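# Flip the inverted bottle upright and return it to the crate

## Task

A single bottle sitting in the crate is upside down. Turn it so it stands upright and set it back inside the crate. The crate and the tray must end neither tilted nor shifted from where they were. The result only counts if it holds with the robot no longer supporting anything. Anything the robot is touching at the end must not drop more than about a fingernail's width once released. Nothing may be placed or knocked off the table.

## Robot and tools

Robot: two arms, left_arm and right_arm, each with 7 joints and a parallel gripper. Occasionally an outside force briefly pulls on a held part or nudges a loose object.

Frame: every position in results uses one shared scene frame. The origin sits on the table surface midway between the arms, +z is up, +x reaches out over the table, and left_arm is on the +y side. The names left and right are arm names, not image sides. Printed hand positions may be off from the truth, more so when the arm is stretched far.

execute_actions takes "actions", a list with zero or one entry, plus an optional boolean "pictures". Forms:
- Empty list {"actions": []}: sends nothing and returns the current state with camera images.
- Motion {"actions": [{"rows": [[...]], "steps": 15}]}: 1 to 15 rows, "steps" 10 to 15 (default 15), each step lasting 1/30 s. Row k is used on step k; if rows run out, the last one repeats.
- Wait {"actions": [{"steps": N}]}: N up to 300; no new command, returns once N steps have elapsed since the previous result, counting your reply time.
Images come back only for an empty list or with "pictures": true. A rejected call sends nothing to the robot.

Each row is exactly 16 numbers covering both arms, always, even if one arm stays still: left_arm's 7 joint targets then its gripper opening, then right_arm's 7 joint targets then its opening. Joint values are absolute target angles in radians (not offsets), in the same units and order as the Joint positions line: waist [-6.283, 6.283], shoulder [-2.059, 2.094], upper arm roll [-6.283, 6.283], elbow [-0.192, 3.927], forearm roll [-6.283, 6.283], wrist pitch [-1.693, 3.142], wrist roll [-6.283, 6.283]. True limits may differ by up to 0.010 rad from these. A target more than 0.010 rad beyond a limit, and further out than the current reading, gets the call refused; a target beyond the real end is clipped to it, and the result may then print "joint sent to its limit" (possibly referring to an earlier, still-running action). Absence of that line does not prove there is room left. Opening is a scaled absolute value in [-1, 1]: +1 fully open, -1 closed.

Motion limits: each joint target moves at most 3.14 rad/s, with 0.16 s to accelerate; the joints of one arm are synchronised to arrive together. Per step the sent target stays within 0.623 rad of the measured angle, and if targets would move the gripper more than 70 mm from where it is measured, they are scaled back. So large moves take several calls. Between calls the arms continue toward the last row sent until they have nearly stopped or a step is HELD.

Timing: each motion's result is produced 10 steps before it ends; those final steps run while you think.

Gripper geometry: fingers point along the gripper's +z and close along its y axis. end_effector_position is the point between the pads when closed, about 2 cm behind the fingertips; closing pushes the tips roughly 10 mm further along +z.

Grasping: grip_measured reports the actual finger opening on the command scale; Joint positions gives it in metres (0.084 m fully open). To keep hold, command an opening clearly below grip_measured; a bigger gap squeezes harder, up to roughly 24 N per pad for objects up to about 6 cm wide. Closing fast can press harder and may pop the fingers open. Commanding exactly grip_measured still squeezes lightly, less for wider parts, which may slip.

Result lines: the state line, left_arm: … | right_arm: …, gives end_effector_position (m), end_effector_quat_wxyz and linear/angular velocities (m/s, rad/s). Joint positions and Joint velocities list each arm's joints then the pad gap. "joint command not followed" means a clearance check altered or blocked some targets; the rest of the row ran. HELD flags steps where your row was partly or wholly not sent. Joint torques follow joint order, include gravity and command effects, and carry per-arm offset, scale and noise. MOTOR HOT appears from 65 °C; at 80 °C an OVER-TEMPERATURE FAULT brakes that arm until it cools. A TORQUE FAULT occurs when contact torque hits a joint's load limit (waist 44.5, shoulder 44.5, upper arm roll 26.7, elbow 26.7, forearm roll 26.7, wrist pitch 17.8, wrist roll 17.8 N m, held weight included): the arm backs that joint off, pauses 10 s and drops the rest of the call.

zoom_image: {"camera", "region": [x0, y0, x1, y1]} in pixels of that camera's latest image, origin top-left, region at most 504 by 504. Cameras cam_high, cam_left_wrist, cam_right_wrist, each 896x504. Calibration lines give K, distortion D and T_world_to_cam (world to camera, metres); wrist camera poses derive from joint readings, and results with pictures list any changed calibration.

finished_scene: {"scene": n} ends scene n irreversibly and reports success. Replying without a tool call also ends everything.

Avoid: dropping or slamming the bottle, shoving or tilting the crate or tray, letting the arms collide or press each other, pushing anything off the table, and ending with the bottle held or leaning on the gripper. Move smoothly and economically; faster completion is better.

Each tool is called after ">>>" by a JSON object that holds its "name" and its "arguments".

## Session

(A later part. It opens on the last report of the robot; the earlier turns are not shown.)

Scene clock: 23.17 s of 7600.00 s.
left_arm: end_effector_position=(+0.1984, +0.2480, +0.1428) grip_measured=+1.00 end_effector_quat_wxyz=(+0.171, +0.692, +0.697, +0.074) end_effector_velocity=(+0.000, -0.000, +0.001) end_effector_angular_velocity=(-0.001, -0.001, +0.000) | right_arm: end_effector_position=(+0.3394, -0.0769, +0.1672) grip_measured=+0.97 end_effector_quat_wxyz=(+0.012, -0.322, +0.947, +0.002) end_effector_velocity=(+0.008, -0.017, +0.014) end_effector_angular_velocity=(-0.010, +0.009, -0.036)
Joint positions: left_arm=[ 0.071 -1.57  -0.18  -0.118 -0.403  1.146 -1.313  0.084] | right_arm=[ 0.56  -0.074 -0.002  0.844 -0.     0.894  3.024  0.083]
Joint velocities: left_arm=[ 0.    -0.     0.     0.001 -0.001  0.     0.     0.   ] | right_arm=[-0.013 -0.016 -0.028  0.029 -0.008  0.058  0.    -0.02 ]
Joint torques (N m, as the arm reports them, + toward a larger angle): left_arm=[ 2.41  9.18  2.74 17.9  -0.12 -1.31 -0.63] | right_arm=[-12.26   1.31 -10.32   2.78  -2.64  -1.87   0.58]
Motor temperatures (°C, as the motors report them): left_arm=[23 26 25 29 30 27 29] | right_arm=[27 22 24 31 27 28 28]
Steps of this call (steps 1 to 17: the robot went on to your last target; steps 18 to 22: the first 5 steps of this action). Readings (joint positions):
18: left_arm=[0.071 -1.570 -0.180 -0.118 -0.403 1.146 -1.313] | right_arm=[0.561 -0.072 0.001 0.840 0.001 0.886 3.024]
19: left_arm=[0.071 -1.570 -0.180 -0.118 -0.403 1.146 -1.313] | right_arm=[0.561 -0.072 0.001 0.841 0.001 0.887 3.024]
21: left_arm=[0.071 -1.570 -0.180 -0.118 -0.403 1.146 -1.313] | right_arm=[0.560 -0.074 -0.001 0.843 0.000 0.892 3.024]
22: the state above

>>> {"name": "execute_actions", "arguments": {"actions": [{"steps":20}], "pictures": true}}

Scene clock: 23.83 s of 7600.00 s.
left_arm: end_effector_position=(+0.1984, +0.2480, +0.1428) grip_measured=+1.00 end_effector_quat_wxyz=(+0.171, +0.692, +0.697, +0.074) end_effector_velocity=(+0.000, +0.000, +0.001) end_effector_angular_velocity=(+0.002, -0.001, -0.000) | right_arm: end_effector_position=(+0.3401, -0.0749, +0.1709) grip_measured=+0.69 end_effector_quat_wxyz=(+0.014, -0.324, +0.946, +0.003) end_effector_velocity=(+0.002, +0.003, +0.004) end_effector_angular_velocity=(+0.005, -0.009, +0.004)
Joint positions: left_arm=[ 0.071 -1.57  -0.18  -0.118 -0.403  1.146 -1.313  0.084] | right_arm=[ 0.56  -0.077  0.     0.851  0.     0.9    3.024  0.072]
Joint velocities: left_arm=[ 0.     0.    -0.     0.001  0.002 -0.    -0.     0.   ] | right_arm=[ 0.003 -0.003  0.002  0.007  0.    -0.    -0.    -0.014]
Joint torques (N m, as the arm reports them, + toward a larger angle): left_arm=[ 2.67  9.07  2.78 17.92 -0.25 -1.4  -0.76] | right_arm=[-14.52   2.02 -13.     1.27  -3.15  -2.     0.48]
Motor temperatures (°C, as the motors report them): left_arm=[23 26 25 29 30 27 29] | right_arm=[27 22 24 31 27 28 28]
Kept back: nothing.
Steps of this call (steps 1 to 10: the last 10 steps of your previous action; steps 11 to 15: the robot went on to your last target; steps 16 to 20: nothing new was sent). Readings (joint positions):
1: left_arm=[0.071 -1.570 -0.180 -0.118 -0.403 1.146 -1.313] | right_arm=[0.559 -0.075 -0.003 0.845 -0.000 0.896 3.024]
2: left_arm=[0.071 -1.570 -0.180 -0.118 -0.403 1.146 -1.313] | right_arm=[0.559 -0.075 -0.002 0.846 -0.000 0.897 3.024]
4: left_arm=[0.071 -1.570 -0.180 -0.118 -0.403 1.146 -1.313] | right_arm=[0.560 -0.075 -0.001 0.847 -0.000 0.899 3.024]
8: left_arm=[0.071 -1.570 -0.180 -0.118 -0.403 1.146 -1.313] | right_arm=[0.560 -0.076 0.000 0.848 0.000 0.900 3.024]
20: the state above
All arms were judged still, so your last target was given up. Only a new action makes them travel on or press farther. Fingers that are still opening or closing keep moving.
camera_calibration (this result's frames):
cam_left_wrist: T_world_to_cam=[[0.939234, 0.0260092, 0.342291, -0.213613], [-0.0202633, -0.991186, 0.130918, 0.299786], [0.342679, -0.129898, -0.930429, 0.229079], [0, 0, 0, 1]] pos_world=[0.128206, 0.332457, 0.247012]
cam_right_wrist: T_world_to_cam=[[-0.609152, 0.793017, 0.00757406, 0.30057], [0.792405, 0.60824, 0.0462516, -0.16602], [0.0320714, 0.034176, -0.998901, 0.2923], [0, 0, 0, 1]] pos_world=[0.305274, -0.147366, 0.297381]

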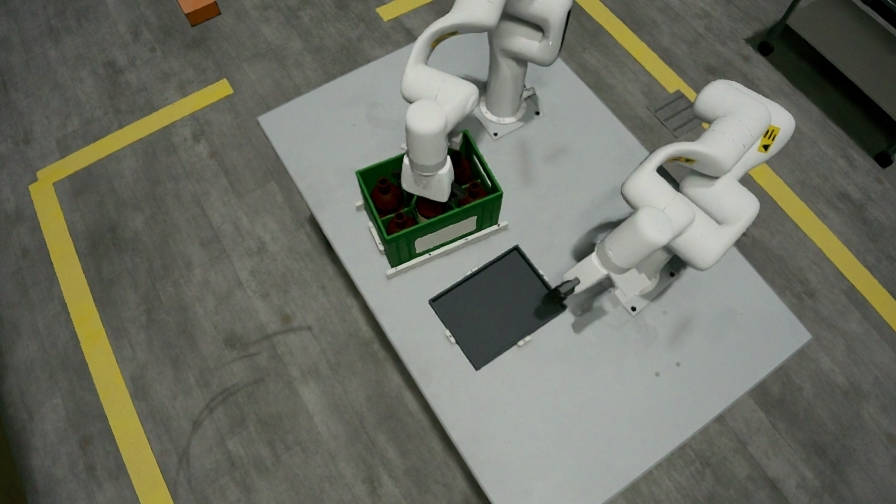

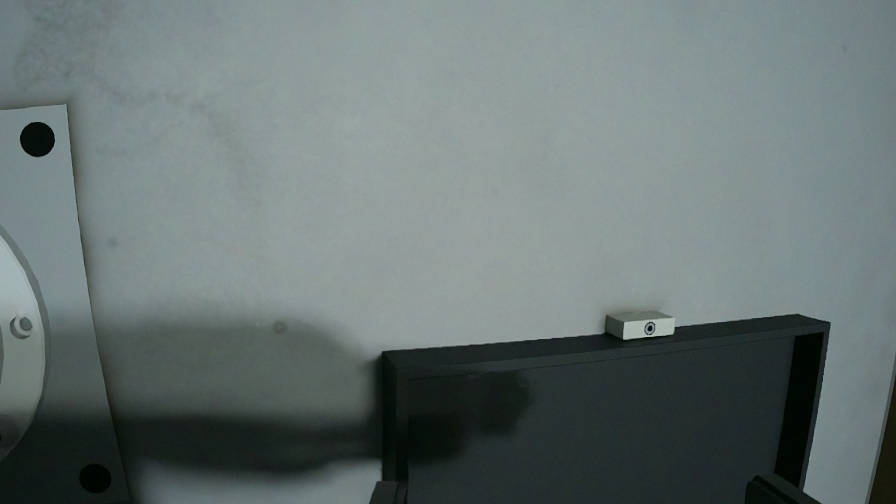

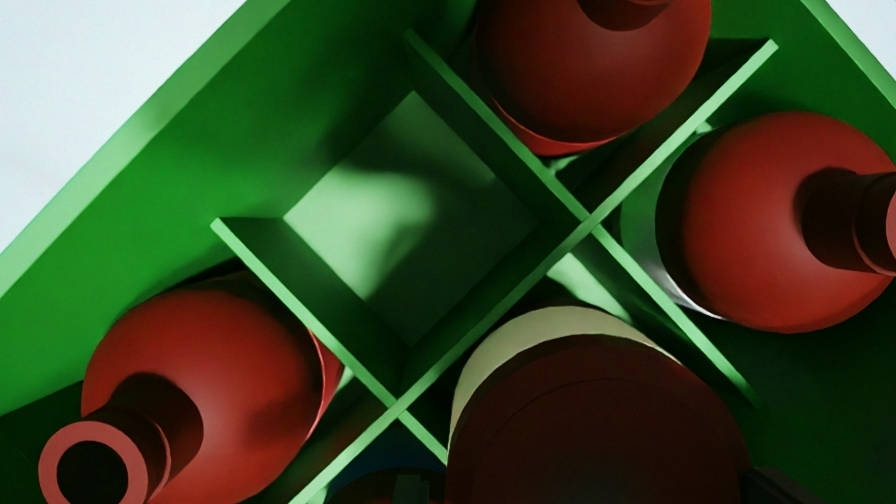

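>>> {"name": "execute_actions", "arguments": {"actions": [{"rows":[[0.071,-1.57,-0.18,-0.118,-0.403,1.146,-1.313,1,0.5604,-0.115,0,0.8843,0,0.9993,3.024,1]],"steps":15}]}}

>>> {"name": "execute_actions", "arguments": {"actions": [{"rows":[[0.071,-1.57,-0.18,-0.118,-0.403,1.146,-1.313,1,0.5782,-0.1338,0,0.8655,0,0.9993,3.042,1]],"steps":15}], "pictures": true}}

Scene clock: 26.13 s of 7600.00 s.
left_arm: end_effector_position=(+0.1984, +0.2480, +0.1428) grip_measured=+1.00 end_effector_quat_wxyz=(+0.171, +0.692, +0.697, +0.074) end_effector_velocity=(-0.000, -0.000, -0.001) end_effector_angular_velocity=(-0.002, +0.001, +0.000) | right_arm: end_effector_position=(+0.3361, -0.0841, +0.1748) grip_measured=+0.82 end_effector_quat_wxyz=(+0.000, -0.319, +0.948, -0.001) end_effector_velocity=(-0.054, -0.144, -0.000) end_effector_angular_velocity=(-0.217, +0.348, -0.200)
Joint positions: left_arm=[ 0.071 -1.57  -0.18  -0.118 -0.403  1.146 -1.313  0.084] | right_arm=[ 0.556 -0.089 -0.009  0.858 -0.004  0.947  3.024  0.077]
Joint velocities: left_arm=[-0.    -0.     0.    -0.002 -0.002  0.    -0.     0.   ] | right_arm=[-0.071 -0.096 -0.149 -0.009 -0.03   0.497 -0.003  0.116]
Joint torques (N m, as the arm reports them, + toward a larger angle): left_arm=[ 3.03  9.24  2.69 17.91 -0.02 -1.3  -0.59] | right_arm=[  2.64 -12.58   4.1   16.6    0.58  -2.58   0.11]
Motor temperatures (°C, as the motors report them): left_arm=[23 26 25 29 30 27 29] | right_arm=[27 22 25 30 27 28 28]
Steps of this call (steps 1 to 64: nothing new was sent; steps 65 to 69: the first 5 steps of this action). Readings (joint positions):
65: left_arm=[0.071 -1.570 -0.180 -0.118 -0.403 1.146 -1.313] | right_arm=[0.560 -0.079 0.000 0.853 0.001 0.900 3.024]
66: left_arm=[0.071 -1.570 -0.180 -0.118 -0.403 1.146 -1.313] | right_arm=[0.560 -0.080 -0.000 0.854 0.001 0.903 3.024]
68: left_arm=[0.071 -1.570 -0.180 -0.118 -0.403 1.146 -1.313] | right_arm=[0.559 -0.086 -0.003 0.859 -0.002 0.929 3.024]
69: the state above

Scene clock: 26.63 s of 7600.00 s.
left_arm: end_effector_position=(+0.1984, +0.2480, +0.1428) grip_measured=+1.00 end_effector_quat_wxyz=(+0.171, +0.692, +0.697, +0.074) end_effector_velocity=(-0.000, +0.000, -0.001) end_effector_angular_velocity=(-0.000, +0.001, +0.000) | right_arm: end_effector_position=(+0.3274, -0.0782, +0.1920) grip_measured=+1.00 end_effector_quat_wxyz=(-0.001, -0.323, +0.946, -0.000) end_effector_velocity=(-0.040, +0.026, +0.007) end_effector_angular_velocity=(+0.006, -0.010, +0.031)
Joint positions: left_arm=[ 0.071 -1.57  -0.18  -0.118 -0.403  1.146 -1.313  0.084] | right_arm=[ 0.57  -0.125 -0.     0.873 -0.     0.999  3.034  0.084]
Joint velocities: left_arm=[-0.     0.    -0.    -0.001  0.    -0.     0.     0.   ] | right_arm=[ 0.08  -0.085  0.021 -0.069  0.003  0.004  0.069  0.   ]
Joint torques (N m, as the arm reports them, + toward a larger angle): left_arm=[ 2.55  8.85  2.55 17.9  -0.05 -1.33 -0.85] | right_arm=[-1.83 -9.65 -0.09 14.26  0.69 -2.27  0.08]
Motor temperatures (°C, as the motors report them): left_arm=[23 26 25 29 30 27 29] | right_arm=[27 22 25 30 27 28 28]
Steps of this call (steps 1 to 10: the last 10 steps of your previous action; steps 11 to 15: the first 5 steps of this action). Readings (joint positions):
11: left_arm=[0.071 -1.570 -0.180 -0.118 -0.403 1.146 -1.313] | right_arm=[0.559 -0.113 -0.001 0.882 -0.001 0.998 3.024]
12: left_arm=[0.071 -1.570 -0.180 -0.118 -0.403 1.146 -1.313] | right_arm=[0.561 -0.115 -0.001 0.881 -0.001 0.998 3.026]
14: left_arm=[0.071 -1.570 -0.180 -0.118 -0.403 1.146 -1.313] | right_arm=[0.567 -0.122 -0.001 0.875 -0.000 0.999 3.032]
15: the state above
camera_calibration (this result's frames):
cam_left_wrist: T_world_to_cam=[[0.939234, 0.0260089, 0.342291, -0.213613], [-0.0202635, -0.991186, 0.130917, 0.299786], [0.34268, -0.129898, -0.930429, 0.229079], [0, 0, 0, 1]] pos_world=[0.128206, 0.332457, 0.247012]
cam_right_wrist: T_world_to_cam=[[-0.608215, 0.793698, 0.0108289, 0.294395], [0.793748, 0.608035, 0.0160274, -0.149553], [0.00613662, 0.0183435, -0.999813, 0.321262], [0, 0, 0, 1]] pos_world=[0.295792, -0.14862, 0.32041]

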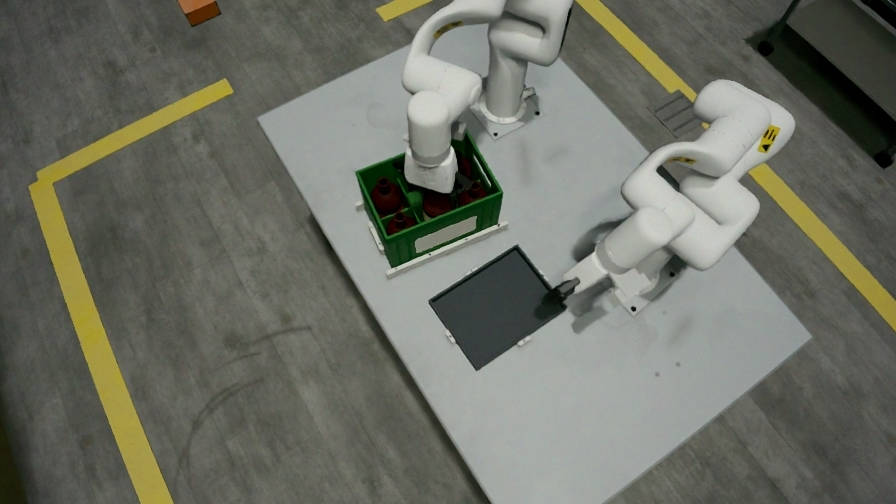

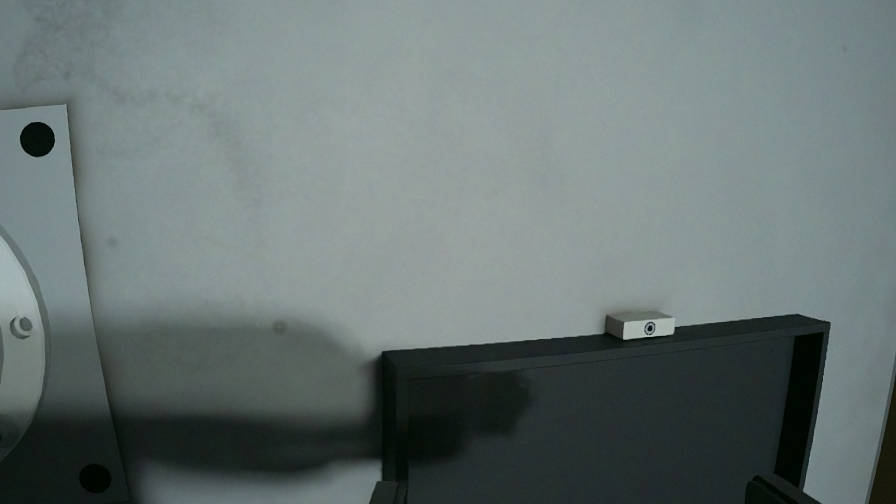

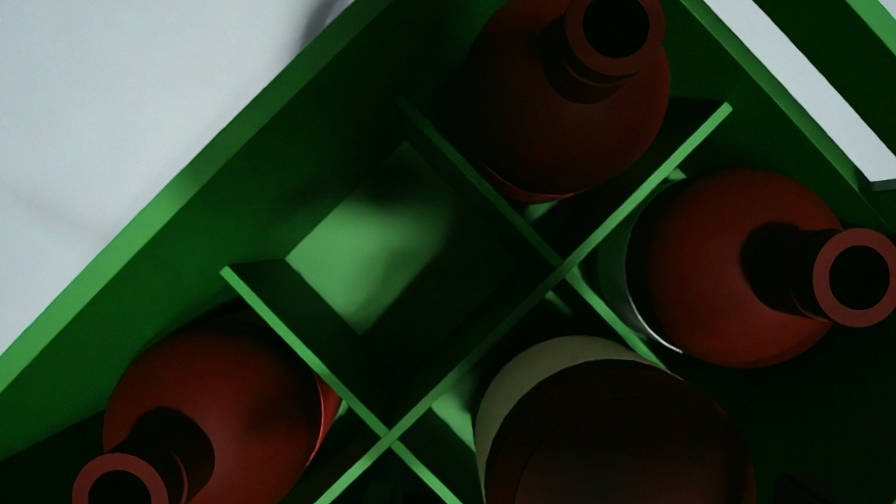

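>>> {"name": "execute_actions", "arguments": {"actions": [{"rows":[[0.071,-1.57,-0.18,-0.118,-0.403,1.146,-1.313,1,0.5782,-0.085,0,0.815,0,0.90,3.042,1]],"steps":15}]}}

>>> {"name": "execute_actions", "arguments": {"actions": [{"steps":15}]}}

Scene clock: 27.17 s of 7600.00 s.
left_arm: end_effector_position=(+0.1984, +0.2480, +0.1428) grip_measured=+1.00 end_effector_quat_wxyz=(+0.171, +0.692, +0.697, +0.074) end_effector_velocity=(+0.000, +0.000, +0.000) end_effector_angular_velocity=(+0.001, -0.000, -0.000) | right_arm: end_effector_position=(+0.3253, -0.0752, +0.1781) grip_measured=+1.00 end_effector_quat_wxyz=(+0.002, -0.323, +0.946, +0.000) end_effector_velocity=(-0.026, -0.015, -0.204) end_effector_angular_velocity=(-0.070, +0.112, +0.002)
Joint positions: left_arm=[ 0.071 -1.57  -0.18  -0.118 -0.403  1.146 -1.313  0.084] | right_arm=[ 0.578 -0.111 -0.     0.843  0.     0.951  3.042  0.084]
Joint velocities: left_arm=[-0.    -0.     0.     0.     0.001  0.    -0.    -0.   ] | right_arm=[ 0.002  0.274  0.001 -0.307 -0.    -0.449  0.    -0.   ]
Joint torques (N m, as the arm reports them, + toward a larger angle): left_arm=[ 2.67  9.33  2.69 17.93 -0.1  -1.34 -0.81] | right_arm=[ -1.46 -11.21   0.48  14.37   0.59  -1.99   0.38]
Motor temperatures (°C, as the motors report them): left_arm=[23 26 25 29 30 27 29] | right_arm=[27 22 25 30 27 28 28]
Steps of this call (steps 1 to 10: the last 10 steps of your previous action; step 11: the robot went on to your last target; steps 12 to 16: the first 5 steps of this action). Readings (joint positions):
12: left_arm=[0.071 -1.570 -0.180 -0.118 -0.403 1.146 -1.313] | right_arm=[0.578 -0.133 -0.000 0.866 -0.000 0.999 3.042]
13: left_arm=[0.071 -1.570 -0.180 -0.118 -0.403 1.146 -1.313] | right_arm=[0.578 -0.132 -0.000 0.865 -0.000 0.996 3.042]
15: left_arm=[0.071 -1.570 -0.180 -0.118 -0.403 1.146 -1.313] | right_arm=[0.578 -0.120 -0.000 0.853 0.000 0.968 3.042]
16: the state above

Scene clock: 27.67 s of 7600.00 s.
left_arm: end_effector_position=(+0.1984, +0.2480, +0.1428) grip_measured=+1.00 end_effector_quat_wxyz=(+0.171, +0.692, +0.697, +0.074) end_effector_velocity=(-0.000, +0.000, -0.001) end_effector_angular_velocity=(+0.001, +0.002, -0.000) | right_arm: end_effector_position=(+0.3256, -0.0743, +0.1619) grip_measured=+1.00 end_effector_quat_wxyz=(+0.003, -0.324, +0.946, +0.001) end_effector_velocity=(-0.001, -0.000, -0.002) end_effector_angular_velocity=(-0.001, +0.002, +0.001)
Joint positions: left_arm=[ 0.071 -1.57  -0.18  -0.118 -0.403  1.146 -1.313  0.084] | right_arm=[ 0.579 -0.087  0.001  0.818  0.     0.9    3.042  0.084]
Joint velocities: left_arm=[-0.     0.     0.    -0.002  0.002 -0.    -0.     0.   ] | right_arm=[ 0.001  0.002  0.    -0.003  0.    -0.003  0.     0.   ]
Joint torques (N m, as the arm reports them, + toward a larger angle): left_arm=[ 2.69  9.18  2.5  18.02  0.01 -1.41 -0.77] | right_arm=[-3.25 -5.94 -1.9   7.76 -0.34 -0.52  0.22]
Motor temperatures (°C, as the motors report them): left_arm=[23 26 25 29 30 27 29] | right_arm=[27 22 25 30 27 28 28]
Kept back: nothing.
Steps of this call (steps 1 to 10: the last 10 steps of your previous action; steps 11 to 15: the robot went on to your last target). Readings (joint positions):
1: left_arm=[0.071 -1.570 -0.180 -0.118 -0.403 1.146 -1.313] | right_arm=[0.578 -0.103 -0.000 0.834 -0.000 0.938 3.042]
2: left_arm=[0.071 -1.570 -0.180 -0.118 -0.403 1.146 -1.313] | right_arm=[0.578 -0.096 0.000 0.826 0.000 0.928 3.042]
4: left_arm=[0.071 -1.570 -0.180 -0.118 -0.403 1.146 -1.313] | right_arm=[0.579 -0.092 0.001 0.823 0.000 0.914 3.042]
8: left_arm=[0.071 -1.570 -0.180 -0.118 -0.403 1.146 -1.313] | right_arm=[0.578 -0.088 0.001 0.819 0.000 0.903 3.042]
15: the state above

>>> {"name": "execute_actions", "arguments": {"actions": [{"rows":[[0.071,-1.57,-0.18,-0.118,-0.403,1.146,-1.313,1,0.5782,-0.070,0,0.798,0,0.868,3.042,1]],"steps":15}]}}

>>> {"name": "execute_actions", "arguments": {"actions": [{"steps":15}]}}

Scene clock: 28.20 s of 7600.00 s.
left_arm: end_effector_position=(+0.1984, +0.2480, +0.1428) grip_measured=+1.00 end_effector_quat_wxyz=(+0.171, +0.692, +0.697, +0.074) end_effector_velocity=(-0.000, +0.000, -0.001) end_effector_angular_velocity=(+0.001, +0.002, +0.000) | right_arm: end_effector_position=(+0.3216, -0.0783, +0.1498) grip_measured=+1.00 end_effector_quat_wxyz=(-0.006, -0.323, +0.946, -0.002) end_effector_velocity=(-0.058, -0.073, -0.142) end_effector_angular_velocity=(-0.156, +0.236, -0.061)
Joint positions: left_arm=[ 0.071 -1.57  -0.18  -0.118 -0.403  1.146 -1.313  0.084] | right_arm=[ 0.578 -0.073 -0.001  0.799 -0.001  0.884  3.042  0.084]
Joint velocities: left_arm=[ 0.    -0.     0.    -0.001  0.001  0.    -0.    -0.   ] | right_arm=[-0.022  0.147 -0.048 -0.227 -0.014 -0.09   0.    -0.   ]
Joint torques (N m, as the arm reports them, + toward a larger angle): left_arm=[ 2.85  9.33  2.71 17.95  0.   -1.3  -0.65] | right_arm=[ -0.83 -12.9    1.16  16.66   0.57  -2.63   0.3 ]
Motor temperatures (°C, as the motors report them): left_arm=[23 26 25 29 30 27 29] | right_arm=[27 22 25 30 27 28 28]
Steps of this call (steps 1 to 11: the robot went on to your last target; steps 12 to 16: the first 5 steps of this action). Readings (joint positions):
12: left_arm=[0.071 -1.570 -0.180 -0.118 -0.403 1.146 -1.313] | right_arm=[0.579 -0.086 0.001 0.817 0.000 0.899 3.042]
13: left_arm=[0.071 -1.570 -0.180 -0.118 -0.403 1.146 -1.313] | right_arm=[0.579 -0.086 0.001 0.816 0.000 0.897 3.042]
15: left_arm=[0.071 -1.570 -0.180 -0.118 -0.403 1.146 -1.313] | right_arm=[0.578 -0.079 0.001 0.807 -0.000 0.887 3.042]
16: the state above

Scene clock: 28.70 s of 7600.00 s.
left_arm: end_effector_position=(+0.1984, +0.2480, +0.1428) grip_measured=+1.00 end_effector_quat_wxyz=(+0.171, +0.692, +0.697, +0.074) end_effector_velocity=(+0.000, +0.000, +0.000) end_effector_angular_velocity=(+0.001, -0.000, -0.000) | right_arm: end_effector_position=(+0.3239, -0.0761, +0.1490) grip_measured=+1.00 end_effector_quat_wxyz=(-0.000, -0.323, +0.946, -0.000) end_effector_velocity=(+0.001, +0.002, +0.002) end_effector_angular_velocity=(+0.004, -0.005, +0.002)
Joint positions: left_arm=[ 0.071 -1.57  -0.18  -0.118 -0.403  1.146 -1.313  0.084] | right_arm=[ 0.578 -0.07  -0.     0.798 -0.     0.868  3.042  0.084]
Joint velocities: left_arm=[ 0.    -0.     0.     0.     0.001  0.    -0.    -0.   ] | right_arm=[ 0.001 -0.002  0.001  0.002  0.001 -0.002  0.     0.   ]
Joint torques (N m, as the arm reports them, + toward a larger angle): left_arm=[ 2.77  9.34  2.78 18.02 -0.24 -1.27 -0.71] | right_arm=[ -1.24 -10.28   0.63  13.75   0.61  -2.37   0.18]
Motor temperatures (°C, as the motors report them): left_arm=[23 26 25 29 30 27 29] | right_arm=[27 22 25 30 27 28 28]
Kept back: nothing.
Steps of this call (steps 1 to 10: the last 10 steps of your previous action; steps 11 to 15: the robot went on to your last target). Readings (joint positions):
1: left_arm=[0.071 -1.570 -0.180 -0.118 -0.403 1.146 -1.313] | right_arm=[0.577 -0.069 -0.002 0.793 -0.001 0.881 3.042]
2: left_arm=[0.071 -1.570 -0.180 -0.118 -0.403 1.146 -1.313] | right_arm=[0.577 -0.067 -0.003 0.790 -0.001 0.878 3.042]
4: left_arm=[0.071 -1.570 -0.180 -0.118 -0.403 1.146 -1.313] | right_arm=[0.577 -0.067 -0.002 0.792 -0.001 0.874 3.042]
8: left_arm=[0.071 -1.570 -0.180 -0.118 -0.403 1.146 -1.313] | right_arm=[0.578 -0.069 -0.001 0.797 -0.000 0.870 3.042]
15: the state above

Free now. Go to 0.14 and close.

>>> {"name": "execute_actions", "arguments": {"actions": [{"rows":[[0.071,-1.57,-0.18,-0.118,-0.403,1.146,-1.313,1,0.5782,-0.055,0,0.784,0,0.839,3.042,1]],"steps":15}]}}

>>> {"name": "execute_actions", "arguments": {"actions": [{"rows":[[0.071,-1.57,-0.18,-0.118,-0.403,1.146,-1.313,1,0.5782,-0.055,0,0.784,0,0.839,3.042,-1]],"steps":15}]}}

>>> {"name": "execute_actions", "arguments": {"actions": [{"steps":15}]}}

Scene clock: 29.23 s of 7600.00 s.
left_arm: end_effector_position=(+0.1984, +0.2480, +0.1428) grip_measured=+1.00 end_effector_quat_wxyz=(+0.171, +0.692, +0.697, +0.074) end_effector_velocity=(+0.000, -0.000, +0.000) end_effector_angular_velocity=(-0.001, -0.001, -0.000) | right_arm: end_effector_position=(+0.3239, -0.0760, +0.1440) grip_measured=+1.00 end_effector_quat_wxyz=(+0.000, -0.323, +0.946, +0.000) end_effector_velocity=(-0.013, -0.008, -0.054) end_effector_angular_velocity=(-0.025, +0.039, +0.000)
Joint positions: left_arm=[ 0.071 -1.57  -0.18  -0.118 -0.403  1.146 -1.313  0.084] | right_arm=[ 0.578 -0.062  0.     0.79   0.     0.852  3.042  0.084]
Joint velocities: left_arm=[-0.     0.     0.     0.001 -0.001  0.     0.    -0.   ] | right_arm=[ 0.     0.075  0.    -0.08  -0.    -0.108  0.    -0.   ]
Joint torques (N m, as the arm reports them, + toward a larger angle): left_arm=[ 2.52  9.26  2.59 18.18 -0.08 -1.46 -0.85] | right_arm=[ -1.31 -10.95   0.12  14.21   0.39  -2.14   0.27]
Motor temperatures (°C, as the motors report them): left_arm=[23 26 25 29 30 27 29] | right_arm=[27 22 25 31 27 28 28]
Steps of this call (steps 1 to 11: the robot went on to your last target; steps 12 to 16: the first 5 steps of this action). Readings (joint positions):
12: left_arm=[0.071 -1.570 -0.180 -0.118 -0.403 1.146 -1.313] | right_arm=[0.578 -0.070 0.000 0.798 -0.000 0.868 3.042]
13: left_arm=[0.071 -1.570 -0.180 -0.118 -0.403 1.146 -1.313] | right_arm=[0.578 -0.069 -0.000 0.797 -0.000 0.865 3.042]
15: left_arm=[0.071 -1.570 -0.180 -0.118 -0.403 1.146 -1.313] | right_arm=[0.578 -0.064 -0.000 0.793 0.000 0.856 3.042]
16: the state above

Scene clock: 29.73 s of 7600.00 s.
left_arm: end_effector_position=(+0.1984, +0.2480, +0.1428) grip_measured=+1.00 end_effector_quat_wxyz=(+0.171, +0.692, +0.697, +0.074) end_effector_velocity=(-0.000, +0.000, -0.000) end_effector_angular_velocity=(+0.001, +0.000, -0.000) | right_arm: end_effector_position=(+0.3239, -0.0759, +0.1402) grip_measured=+0.72 end_effector_quat_wxyz=(+0.001, -0.324, +0.946, +0.000) end_effector_velocity=(+0.002, +0.002, +0.003) end_effector_angular_velocity=(+0.005, -0.007, +0.000)
Joint positions: left_arm=[ 0.071 -1.57  -0.18  -0.118 -0.403  1.146 -1.313  0.084] | right_arm=[ 0.578 -0.055  0.     0.785  0.     0.839  3.042  0.074]
Joint velocities: left_arm=[ 0.     0.    -0.     0.     0.001  0.     0.     0.   ] | right_arm=[ 0.001 -0.002 -0.     0.005  0.    -0.002 -0.    -0.   ]
Joint torques (N m, as the arm reports them, + toward a larger angle): left_arm=[ 2.33  9.11  2.67 17.85 -0.04 -1.21 -0.63] | right_arm=[ -1.55 -10.49   0.31  12.67   0.23  -1.92   0.31]
Motor temperatures (°C, as the motors report them): left_arm=[23 26 25 29 30 27 29] | right_arm=[27 22 25 31 27 28 28]
Steps of this call (steps 1 to 10: the last 10 steps of your previous action; steps 11 to 15: the first 5 steps of this action). Readings (joint positions):
11: left_arm=[0.071 -1.570 -0.180 -0.118 -0.403 1.146 -1.313] | right_arm=[0.578 -0.055 0.000 0.784 0.000 0.839 3.042]
12: left_arm=[0.071 -1.570 -0.180 -0.118 -0.403 1.146 -1.313] | right_arm=[0.578 -0.055 0.000 0.784 0.000 0.839 3.042]
14: left_arm=[0.071 -1.570 -0.180 -0.118 -0.403 1.146 -1.313] | right_arm=[0.578 -0.055 0.000 0.785 0.000 0.839 3.042]
15: the state above

Scene clock: 30.23 s of 7600.00 s.
left_arm: end_effector_position=(+0.1984, +0.2480, +0.1428) grip_measured=+1.00 end_effector_quat_wxyz=(+0.171, +0.692, +0.697, +0.074) end_effector_velocity=(+0.000, +0.000, +0.000) end_effector_angular_velocity=(+0.003, -0.000, -0.001) | right_arm: end_effector_position=(+0.3238, -0.0760, +0.1400) grip_measured=+0.72 end_effector_quat_wxyz=(+0.000, -0.323, +0.946, +0.000) end_effector_velocity=(-0.000, -0.000, -0.000) end_effector_angular_velocity=(-0.000, +0.001, -0.000)
Joint positions: left_arm=[ 0.071 -1.57  -0.18  -0.118 -0.403  1.146 -1.313  0.084] | right_arm=[ 0.578 -0.055  0.     0.784  0.     0.839  3.042  0.074]
Joint velocities: left_arm=[-0.    -0.    -0.     0.001  0.003  0.    -0.    -0.   ] | right_arm=[-0.  0. -0. -0.  0.  0. -0.  0.]
Joint torques (N m, as the arm reports them, + toward a larger angle): left_arm=[ 2.73  9.11  2.65 17.95 -0.06 -1.28 -0.84] | right_arm=[-1.34 -9.81  0.02 12.3   0.49 -1.69  0.19]
Motor temperatures (°C, as the motors report them): left_arm=[23 26 25 29 30 27 29] | right_arm=[27 22 25 31 27 28 28]
Kept back: nothing.
Steps of this call (steps 1 to 10: the last 10 steps of your previous action; steps 11 to 15: the robot went on to your last target). Readings (joint positions):
1: left_arm=[0.071 -1.570 -0.180 -0.118 -0.403 1.146 -1.313] | right_arm=[0.578 -0.055 0.000 0.785 0.000 0.839 3.042]
2: left_arm=[0.071 -1.570 -0.180 -0.118 -0.403 1.146 -1.313] | right_arm=[0.578 -0.055 0.000 0.785 0.000 0.839 3.042]
4: left_arm=[0.071 -1.570 -0.180 -0.118 -0.403 1.146 -1.313] | right_arm=[0.578 -0.055 0.000 0.785 0.000 0.839 3.042]
8: left_arm=[0.071 -1.570 -0.180 -0.118 -0.403 1.146 -1.313] | right_arm=[0.578 -0.055 0.000 0.785 0.000 0.839 3.042]
15: the state above
All arms were judged still, so your last target was given up. Only a new action makes them travel on or press farther. Fingers that are still opening or closing keep moving.

>>> {"name": "execute_actions", "arguments": {"actions": [{"rows":[[0.071,-1.57,-0.18,-0.118,-0.403,1.146,-1.313,1,0.5782,-0.1338,0,0.8655,0,0.9993,3.042,-1]],"steps":15}]}}

>>> {"name": "execute_actions", "arguments": {"actions": [{"rows":[[0.071,-1.57,-0.18,-0.118,-0.403,1.146,-1.313,1,0.5782,-0.1667,0,1.44,0,1.6067,3.042,-1]],"steps":15}], "pictures": true}}

Scene clock: 30.77 s of 7600.00 s.
left_arm: end_effector_position=(+0.1984, +0.2480, +0.1428) grip_measured=+1.00 end_effector_quat_wxyz=(+0.171, +0.692, +0.697, +0.074) end_effector_velocity=(-0.000, -0.000, -0.000) end_effector_angular_velocity=(-0.000, +0.001, -0.000) | right_arm: end_effector_position=(+0.3211, -0.0774, +0.1558) grip_measured=+0.72 end_effector_quat_wxyz=(-0.007, -0.324, +0.946, -0.002) end_effector_velocity=(+0.027, +0.021, +0.296) end_effector_angular_velocity=(+0.049, -0.084, +0.011)
Joint positions: left_arm=[ 0.071 -1.57  -0.18  -0.118 -0.403  1.146 -1.313  0.084] | right_arm=[ 0.578 -0.082  0.001  0.809  0.     0.905  3.042  0.074]
Joint velocities: left_arm=[-0.     0.    -0.    -0.001 -0.     0.    -0.     0.   ] | right_arm=[ 0.004 -0.426  0.005  0.452 -0.003  0.782  0.     0.   ]
Joint torques (N m, as the arm reports them, + toward a larger angle): left_arm=[ 2.6   9.16  2.71 18.01 -0.19 -1.24 -0.69] | right_arm=[ -2.46 -13.86  -0.63  17.85   0.51  -2.96   0.16]
Motor temperatures (°C, as the motors report them): left_arm=[23 26 25 29 30 27 29] | right_arm=[27 22 25 31 27 28 28]
Steps of this call (steps 1 to 11: nothing new was sent; steps 12 to 16: the first 5 steps of this action). Readings (joint positions):
12: left_arm=[0.071 -1.570 -0.180 -0.118 -0.403 1.146 -1.313] | right_arm=[0.578 -0.055 0.000 0.784 0.000 0.839 3.042]
13: left_arm=[0.071 -1.570 -0.180 -0.118 -0.403 1.146 -1.313] | right_arm=[0.578 -0.056 0.000 0.785 -0.000 0.842 3.042]
15: left_arm=[0.071 -1.570 -0.180 -0.118 -0.403 1.146 -1.313] | right_arm=[0.578 -0.069 0.000 0.796 0.000 0.878 3.042]
16: the state above

Scene clock: 31.27 s of 7600.00 s.
left_arm: end_effector_position=(+0.1984, +0.2480, +0.1428) grip_measured=+1.00 end_effector_quat_wxyz=(+0.171, +0.692, +0.697, +0.074) end_effector_velocity=(+0.000, +0.000, +0.001) end_effector_angular_velocity=(+0.001, -0.001, +0.000) | right_arm: end_effector_position=(+0.3266, -0.0743, +0.2117) grip_measured=+0.72 end_effector_quat_wxyz=(-0.006, -0.323, +0.946, -0.001) end_effector_velocity=(+0.090, +0.057, +0.360) end_effector_angular_velocity=(+0.039, -0.062, +0.001)
Joint positions: left_arm=[ 0.071 -1.57  -0.18  -0.118 -0.403  1.146 -1.313  0.084] | right_arm=[ 0.578 -0.133 -0.     0.925 -0.     1.072  3.042  0.074]
Joint velocities: left_arm=[ 0.001  0.     0.     0.001  0.001 -0.     0.     0.   ] | right_arm=[ 0.    -0.058  0.     0.994 -0.     0.979 -0.     0.   ]
Joint torques (N m, as the arm reports them, + toward a larger angle): left_arm=[ 2.88  9.21  2.68 18.13 -0.16 -1.27 -0.78] | right_arm=[ -1.28 -14.54   0.5   20.68   0.37  -3.26   0.27]
Motor temperatures (°C, as the motors report them): left_arm=[23 26 25 29 30 27 29] | right_arm=[27 22 25 31 27 28 28]
Steps of this call (steps 1 to 10: the last 10 steps of your previous action; steps 11 to 15: the first 5 steps of this action). Readings (joint positions):
11: left_arm=[0.071 -1.570 -0.180 -0.118 -0.403 1.146 -1.313] | right_arm=[0.578 -0.132 -0.000 0.863 -0.000 0.997 3.042]
12: left_arm=[0.071 -1.570 -0.180 -0.118 -0.403 1.146 -1.313] | right_arm=[0.578 -0.132 -0.000 0.866 -0.000 1.001 3.042]
14: left_arm=[0.071 -1.570 -0.180 -0.118 -0.403 1.146 -1.313] | right_arm=[0.578 -0.132 -0.000 0.895 -0.000 1.040 3.042]
15: the state above
camera_calibration (this result's frames):
cam_left_wrist: T_world_to_cam=[[0.939234, 0.0260091, 0.342291, -0.213613], [-0.0202634, -0.991186, 0.130917, 0.299786], [0.34268, -0.129898, -0.930429, 0.229079], [0, 0, 0, 1]] pos_world=[0.128206, 0.332457, 0.247012]
cam_right_wrist: T_world_to_cam=[[-0.60862, 0.793371, 0.0119718, 0.29053], [0.793454, 0.608612, 0.0047676, -0.14905], [-0.00350373, 0.0124008, -0.999917, 0.343626], [0, 0, 0, 1]] pos_world=[0.29629, -0.144046, 0.34083]

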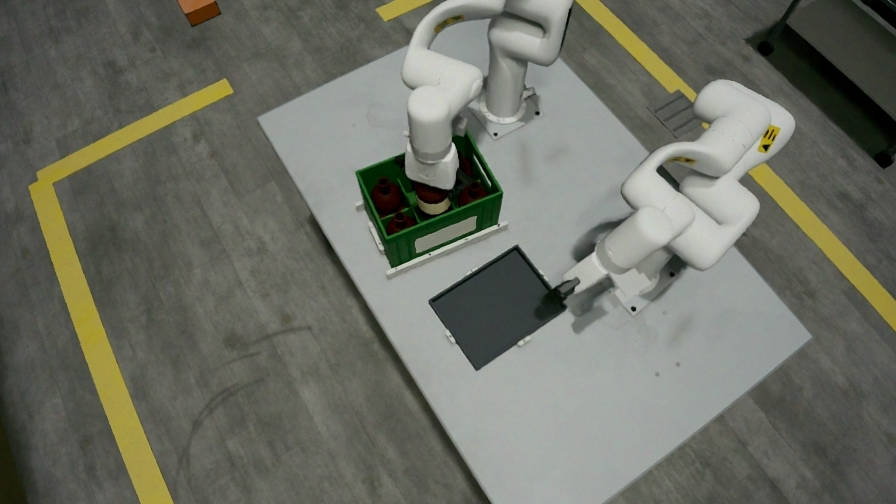

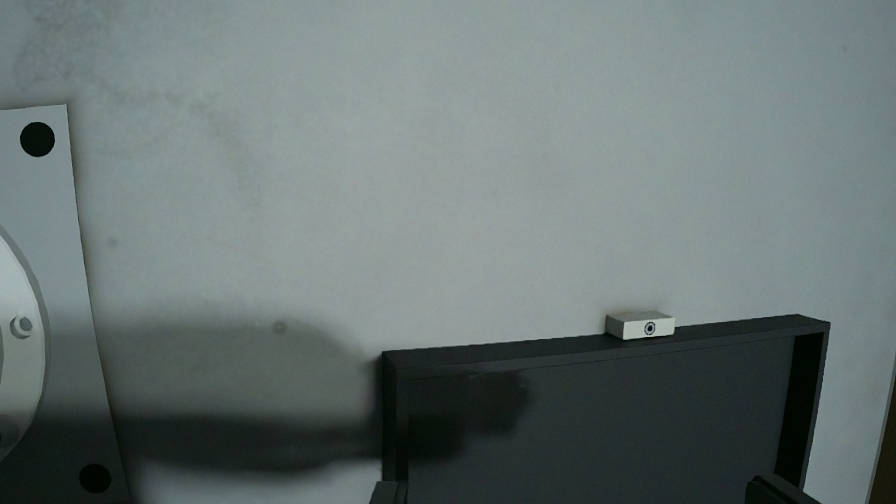

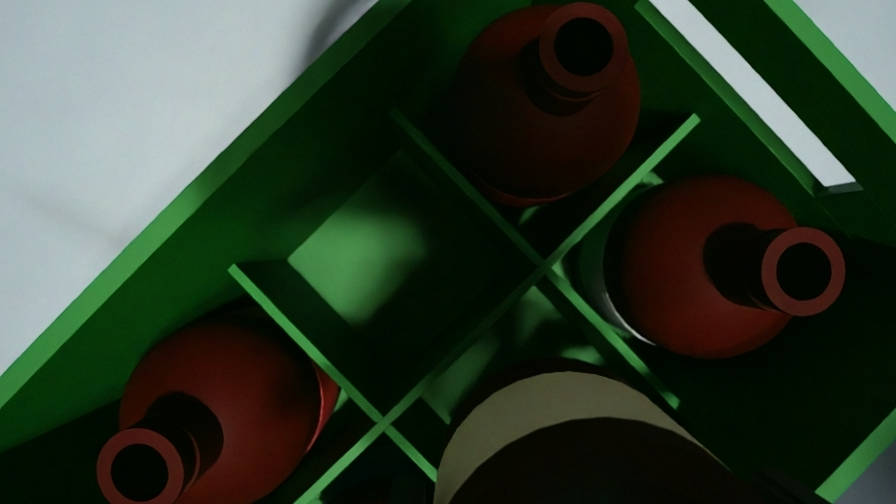

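>>> {"name": "execute_actions", "arguments": {"actions": [{"steps":20}], "pictures": true}}

Scene clock: 31.93 s of 7600.00 s.
left_arm: end_effector_position=(+0.1984, +0.2480, +0.1428) grip_measured=+1.00 end_effector_quat_wxyz=(+0.171, +0.692, +0.697, +0.074) end_effector_velocity=(+0.000, +0.000, +0.000) end_effector_angular_velocity=(+0.000, -0.000, +0.000) | right_arm: end_effector_position=(+0.3247, -0.0755, +0.3985) grip_measured=+0.72 end_effector_quat_wxyz=(+0.001, -0.323, +0.946, +0.000) end_effector_velocity=(-0.016, -0.011, +0.024) end_effector_angular_velocity=(-0.035, +0.056, -0.001)
Joint positions: left_arm=[ 0.071 -1.57  -0.18  -0.118 -0.403  1.146 -1.313  0.084] | right_arm=[ 0.578 -0.167 -0.     1.427  0.     1.592  3.042  0.074]
Joint velocities: left_arm=[ 0. -0. -0.  0.  0.  0.  0. -0.] | right_arm=[-0.002  0.016  0.     0.101 -0.     0.151 -0.    -0.   ]
Joint torques (N m, as the arm reports them, + toward a larger angle): left_arm=[ 2.71  9.13  2.71 17.87 -0.12 -1.38 -0.7 ] | right_arm=[ -1.33 -10.08   0.45  14.57   0.36  -2.55   0.22]
Motor temperatures (°C, as the motors report them): left_arm=[23 26 25 29 30 27 29] | right_arm=[27 22 24 31 27 28 28]
Kept back: nothing.
Steps of this call (steps 1 to 10: the last 10 steps of your previous action; steps 11 to 20: the robot went on to your last target). Readings (joint positions):
1: left_arm=[0.071 -1.570 -0.180 -0.118 -0.403 1.146 -1.313] | right_arm=[0.578 -0.136 0.000 0.960 -0.000 1.104 3.042]
2: left_arm=[0.071 -1.570 -0.180 -0.118 -0.403 1.146 -1.313] | right_arm=[0.578 -0.139 -0.000 0.994 -0.000 1.136 3.042]
4: left_arm=[0.071 -1.570 -0.180 -0.118 -0.403 1.146 -1.313] | right_arm=[0.578 -0.144 -0.000 1.056 -0.000 1.198 3.042]
8: left_arm=[0.071 -1.570 -0.180 -0.118 -0.403 1.146 -1.313] | right_arm=[0.578 -0.150 -0.000 1.171 -0.000 1.323 3.042]
20: the state above
camera_calibration (this result's frames):
cam_left_wrist: T_world_to_cam=[[0.939234, 0.026009, 0.342291, -0.213613], [-0.0202635, -0.991186, 0.130917, 0.299786], [0.342679, -0.129898, -0.930429, 0.229079], [0, 0, 0, 1]] pos_world=[0.128206, 0.332457, 0.247012]
cam_right_wrist: T_world_to_cam=[[-0.608752, 0.793289, 0.0106622, 0.288627], [0.793315, 0.608519, 0.0188784, -0.153305], [0.0084879, 0.0199508, -0.999765, 0.527013], [0, 0, 0, 1]] pos_world=[0.292848, -0.14619, 0.526706]

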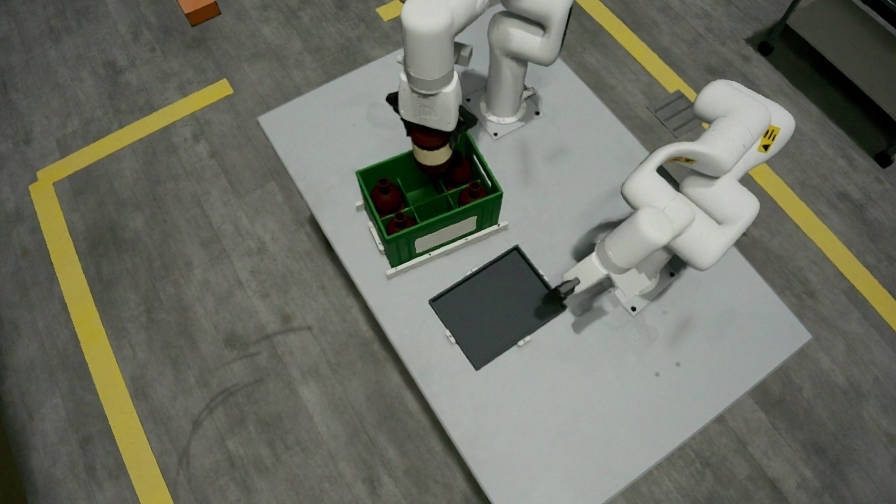

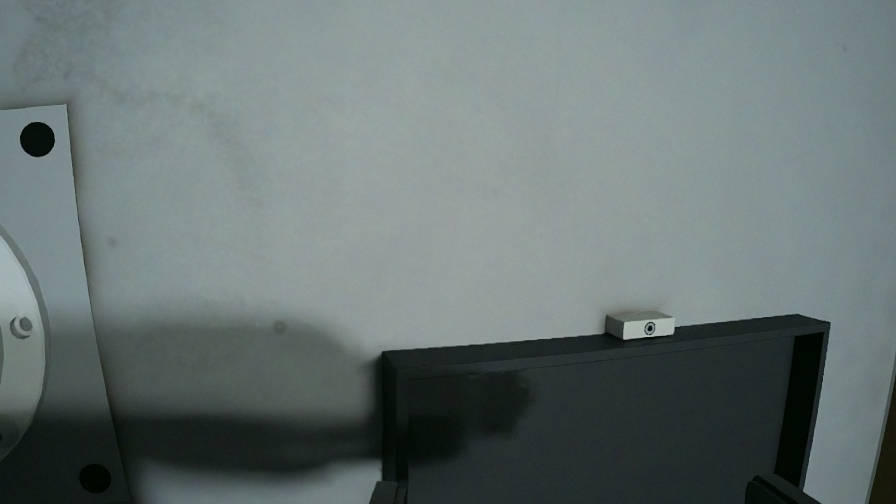

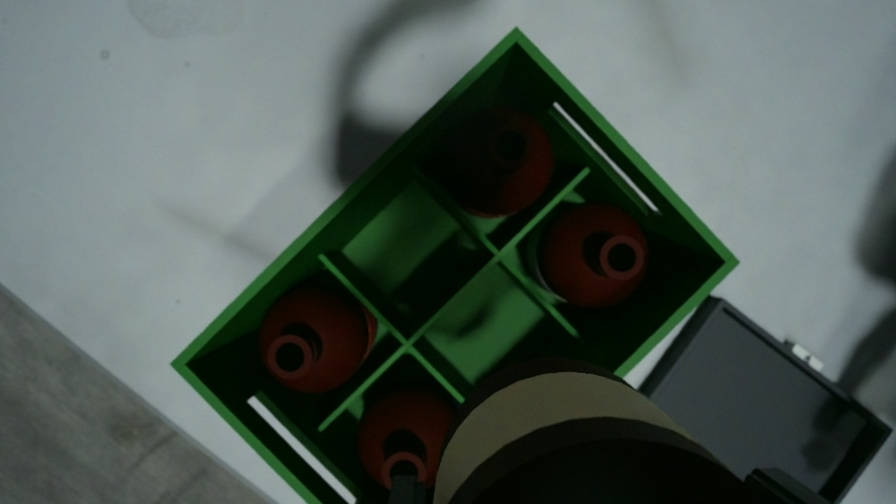

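>>> {"name": "execute_actions", "arguments": {"actions": [{"rows":[[0.071,-1.57,-0.18,-0.118,-0.403,1.146,-1.313,1,1.5708,-1.401,0,0.5484,0,0.3786,3.042,-1]],"steps":15}]}}

>>> {"name": "execute_actions", "arguments": {"actions": [{"steps":30}], "pictures": true}}

Scene clock: 32.53 s of 7600.00 s.
left_arm: end_effector_position=(+0.1984, +0.2480, +0.1428) grip_measured=+1.00 end_effector_quat_wxyz=(+0.171, +0.692, +0.697, +0.074) end_effector_velocity=(-0.000, +0.000, +0.000) end_effector_angular_velocity=(+0.002, +0.000, -0.000) | right_arm: end_effector_position=(+0.3084, -0.0589, +0.4062) grip_measured=+0.72 end_effector_quat_wxyz=(+0.028, -0.349, +0.936, +0.008) end_effector_velocity=(-0.270, +0.294, +0.076) end_effector_angular_velocity=(+0.501, -0.710, +0.942)
Joint positions: left_arm=[ 0.071 -1.57  -0.18  -0.118 -0.403  1.146 -1.313  0.084] | right_arm=[ 0.639 -0.227 -0.006  1.376 -0.001  1.544  3.042  0.074]
Joint velocities: left_arm=[-0.    -0.    -0.     0.     0.002 -0.     0.    -0.   ] | right_arm=[ 0.875 -0.883  0.068 -0.852  0.011 -0.837  0.     0.   ]
Joint torques (N m, as the arm reports them, + toward a larger angle): left_arm=[ 2.78  9.3   2.69 17.95 -0.01 -1.31 -0.75] | right_arm=[  4.15 -12.45   5.63  16.82   1.31  -2.9    0.31]
Motor temperatures (°C, as the motors report them): left_arm=[23 26 25 29 30 27 29] | right_arm=[27 22 24 31 27 28 28]
Steps of this call (steps 1 to 13: the robot went on to your last target; steps 14 to 18: the first 5 steps of this action). Readings (joint positions):
14: left_arm=[0.071 -1.570 -0.180 -0.118 -0.403 1.146 -1.313] | right_arm=[0.578 -0.167 -0.000 1.440 -0.000 1.607 3.042]
15: left_arm=[0.071 -1.570 -0.180 -0.118 -0.403 1.146 -1.313] | right_arm=[0.581 -0.169 -0.001 1.437 -0.000 1.604 3.042]
17: left_arm=[0.071 -1.570 -0.180 -0.118 -0.403 1.146 -1.313] | right_arm=[0.612 -0.199 -0.006 1.404 -0.001 1.571 3.042]
18: the state above

Scene clock: 33.53 s of 7600.00 s.
left_arm: end_effector_position=(+0.1984, +0.2480, +0.1428) grip_measured=+1.00 end_effector_quat_wxyz=(+0.171, +0.692, +0.697, +0.074) end_effector_velocity=(+0.000, +0.000, +0.000) end_effector_angular_velocity=(+0.001, -0.000, +0.000) | right_arm: end_effector_position=(+0.0428, +0.0326, +0.5623) grip_measured=+0.72 end_effector_quat_wxyz=(+0.429, -0.562, +0.635, +0.310) end_effector_velocity=(-0.227, -0.125, +0.255) end_effector_angular_velocity=(+1.260, -0.282, +0.574)
Joint positions: left_arm=[ 0.071 -1.57  -0.18  -0.118 -0.403  1.146 -1.313  0.084] | right_arm=[ 1.369 -1.088  0.     0.717  0.     0.689  3.042  0.074]
Joint velocities: left_arm=[ 0.    -0.    -0.     0.     0.001  0.     0.    -0.   ] | right_arm=[ 0.574 -0.891 -0.001 -0.48  -0.    -0.88  -0.     0.   ]
Joint torques (N m, as the arm reports them, + toward a larger angle): left_arm=[ 2.56  9.12  2.45 18.08  0.02 -1.37 -0.67] | right_arm=[-0.79  1.61  0.26 15.12  0.65 -4.45  0.12]
Motor temperatures (°C, as the motors report them): left_arm=[23 26 25 29 30 27 29] | right_arm=[27 22 24 31 27 28 28]
Kept back: nothing.
Steps of this call (steps 1 to 10: the last 10 steps of your previous action; steps 11 to 30: the robot went on to your last target). Readings (joint positions):
1: left_arm=[0.071 -1.570 -0.180 -0.118 -0.403 1.146 -1.313] | right_arm=[0.669 -0.257 -0.002 1.348 -0.000 1.516 3.042]
2: left_arm=[0.071 -1.570 -0.180 -0.118 -0.403 1.146 -1.313] | right_arm=[0.698 -0.285 0.001 1.322 0.000 1.488 3.042]
4: left_arm=[0.071 -1.570 -0.180 -0.118 -0.403 1.146 -1.313] | right_arm=[0.751 -0.339 0.003 1.269 0.000 1.436 3.042]
8: left_arm=[0.071 -1.570 -0.180 -0.118 -0.403 1.146 -1.313] | right_arm=[0.858 -0.446 0.001 1.161 0.000 1.328 3.042]
30: the state above
camera_calibration (this result's frames):
cam_left_wrist: T_world_to_cam=[[0.939234, 0.0260091, 0.342291, -0.213613], [-0.0202633, -0.991186, 0.130917, 0.299786], [0.342679, -0.129898, -0.930429, 0.229079], [0, 0, 0, 1]] pos_world=[0.128206, 0.332457, 0.247012]
cam_right_wrist: T_world_to_cam=[[-0.982495, 0.16781, -0.0808901, 0.117409], [-0.000498063, 0.431851, 0.901945, -0.455407], [0.186288, 0.886197, -0.424208, 0.331562], [0, 0, 0, 1]] pos_world=[0.0533613, -0.116864, 0.5609]

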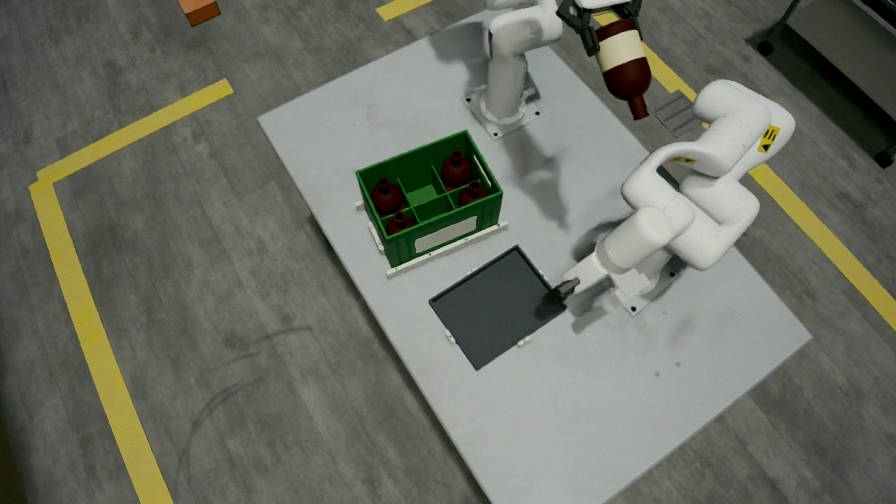

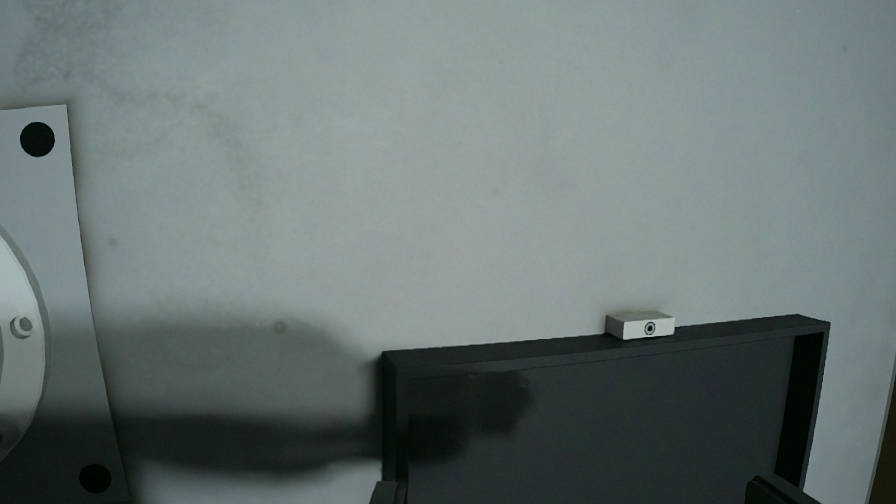

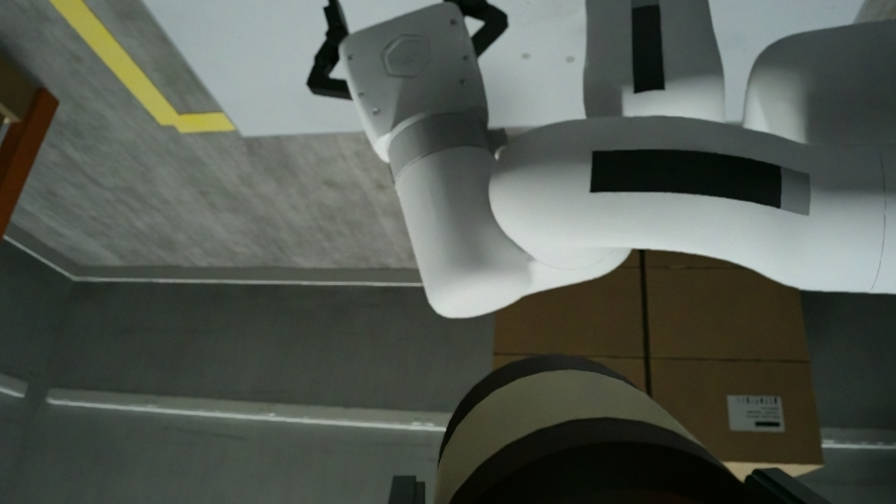

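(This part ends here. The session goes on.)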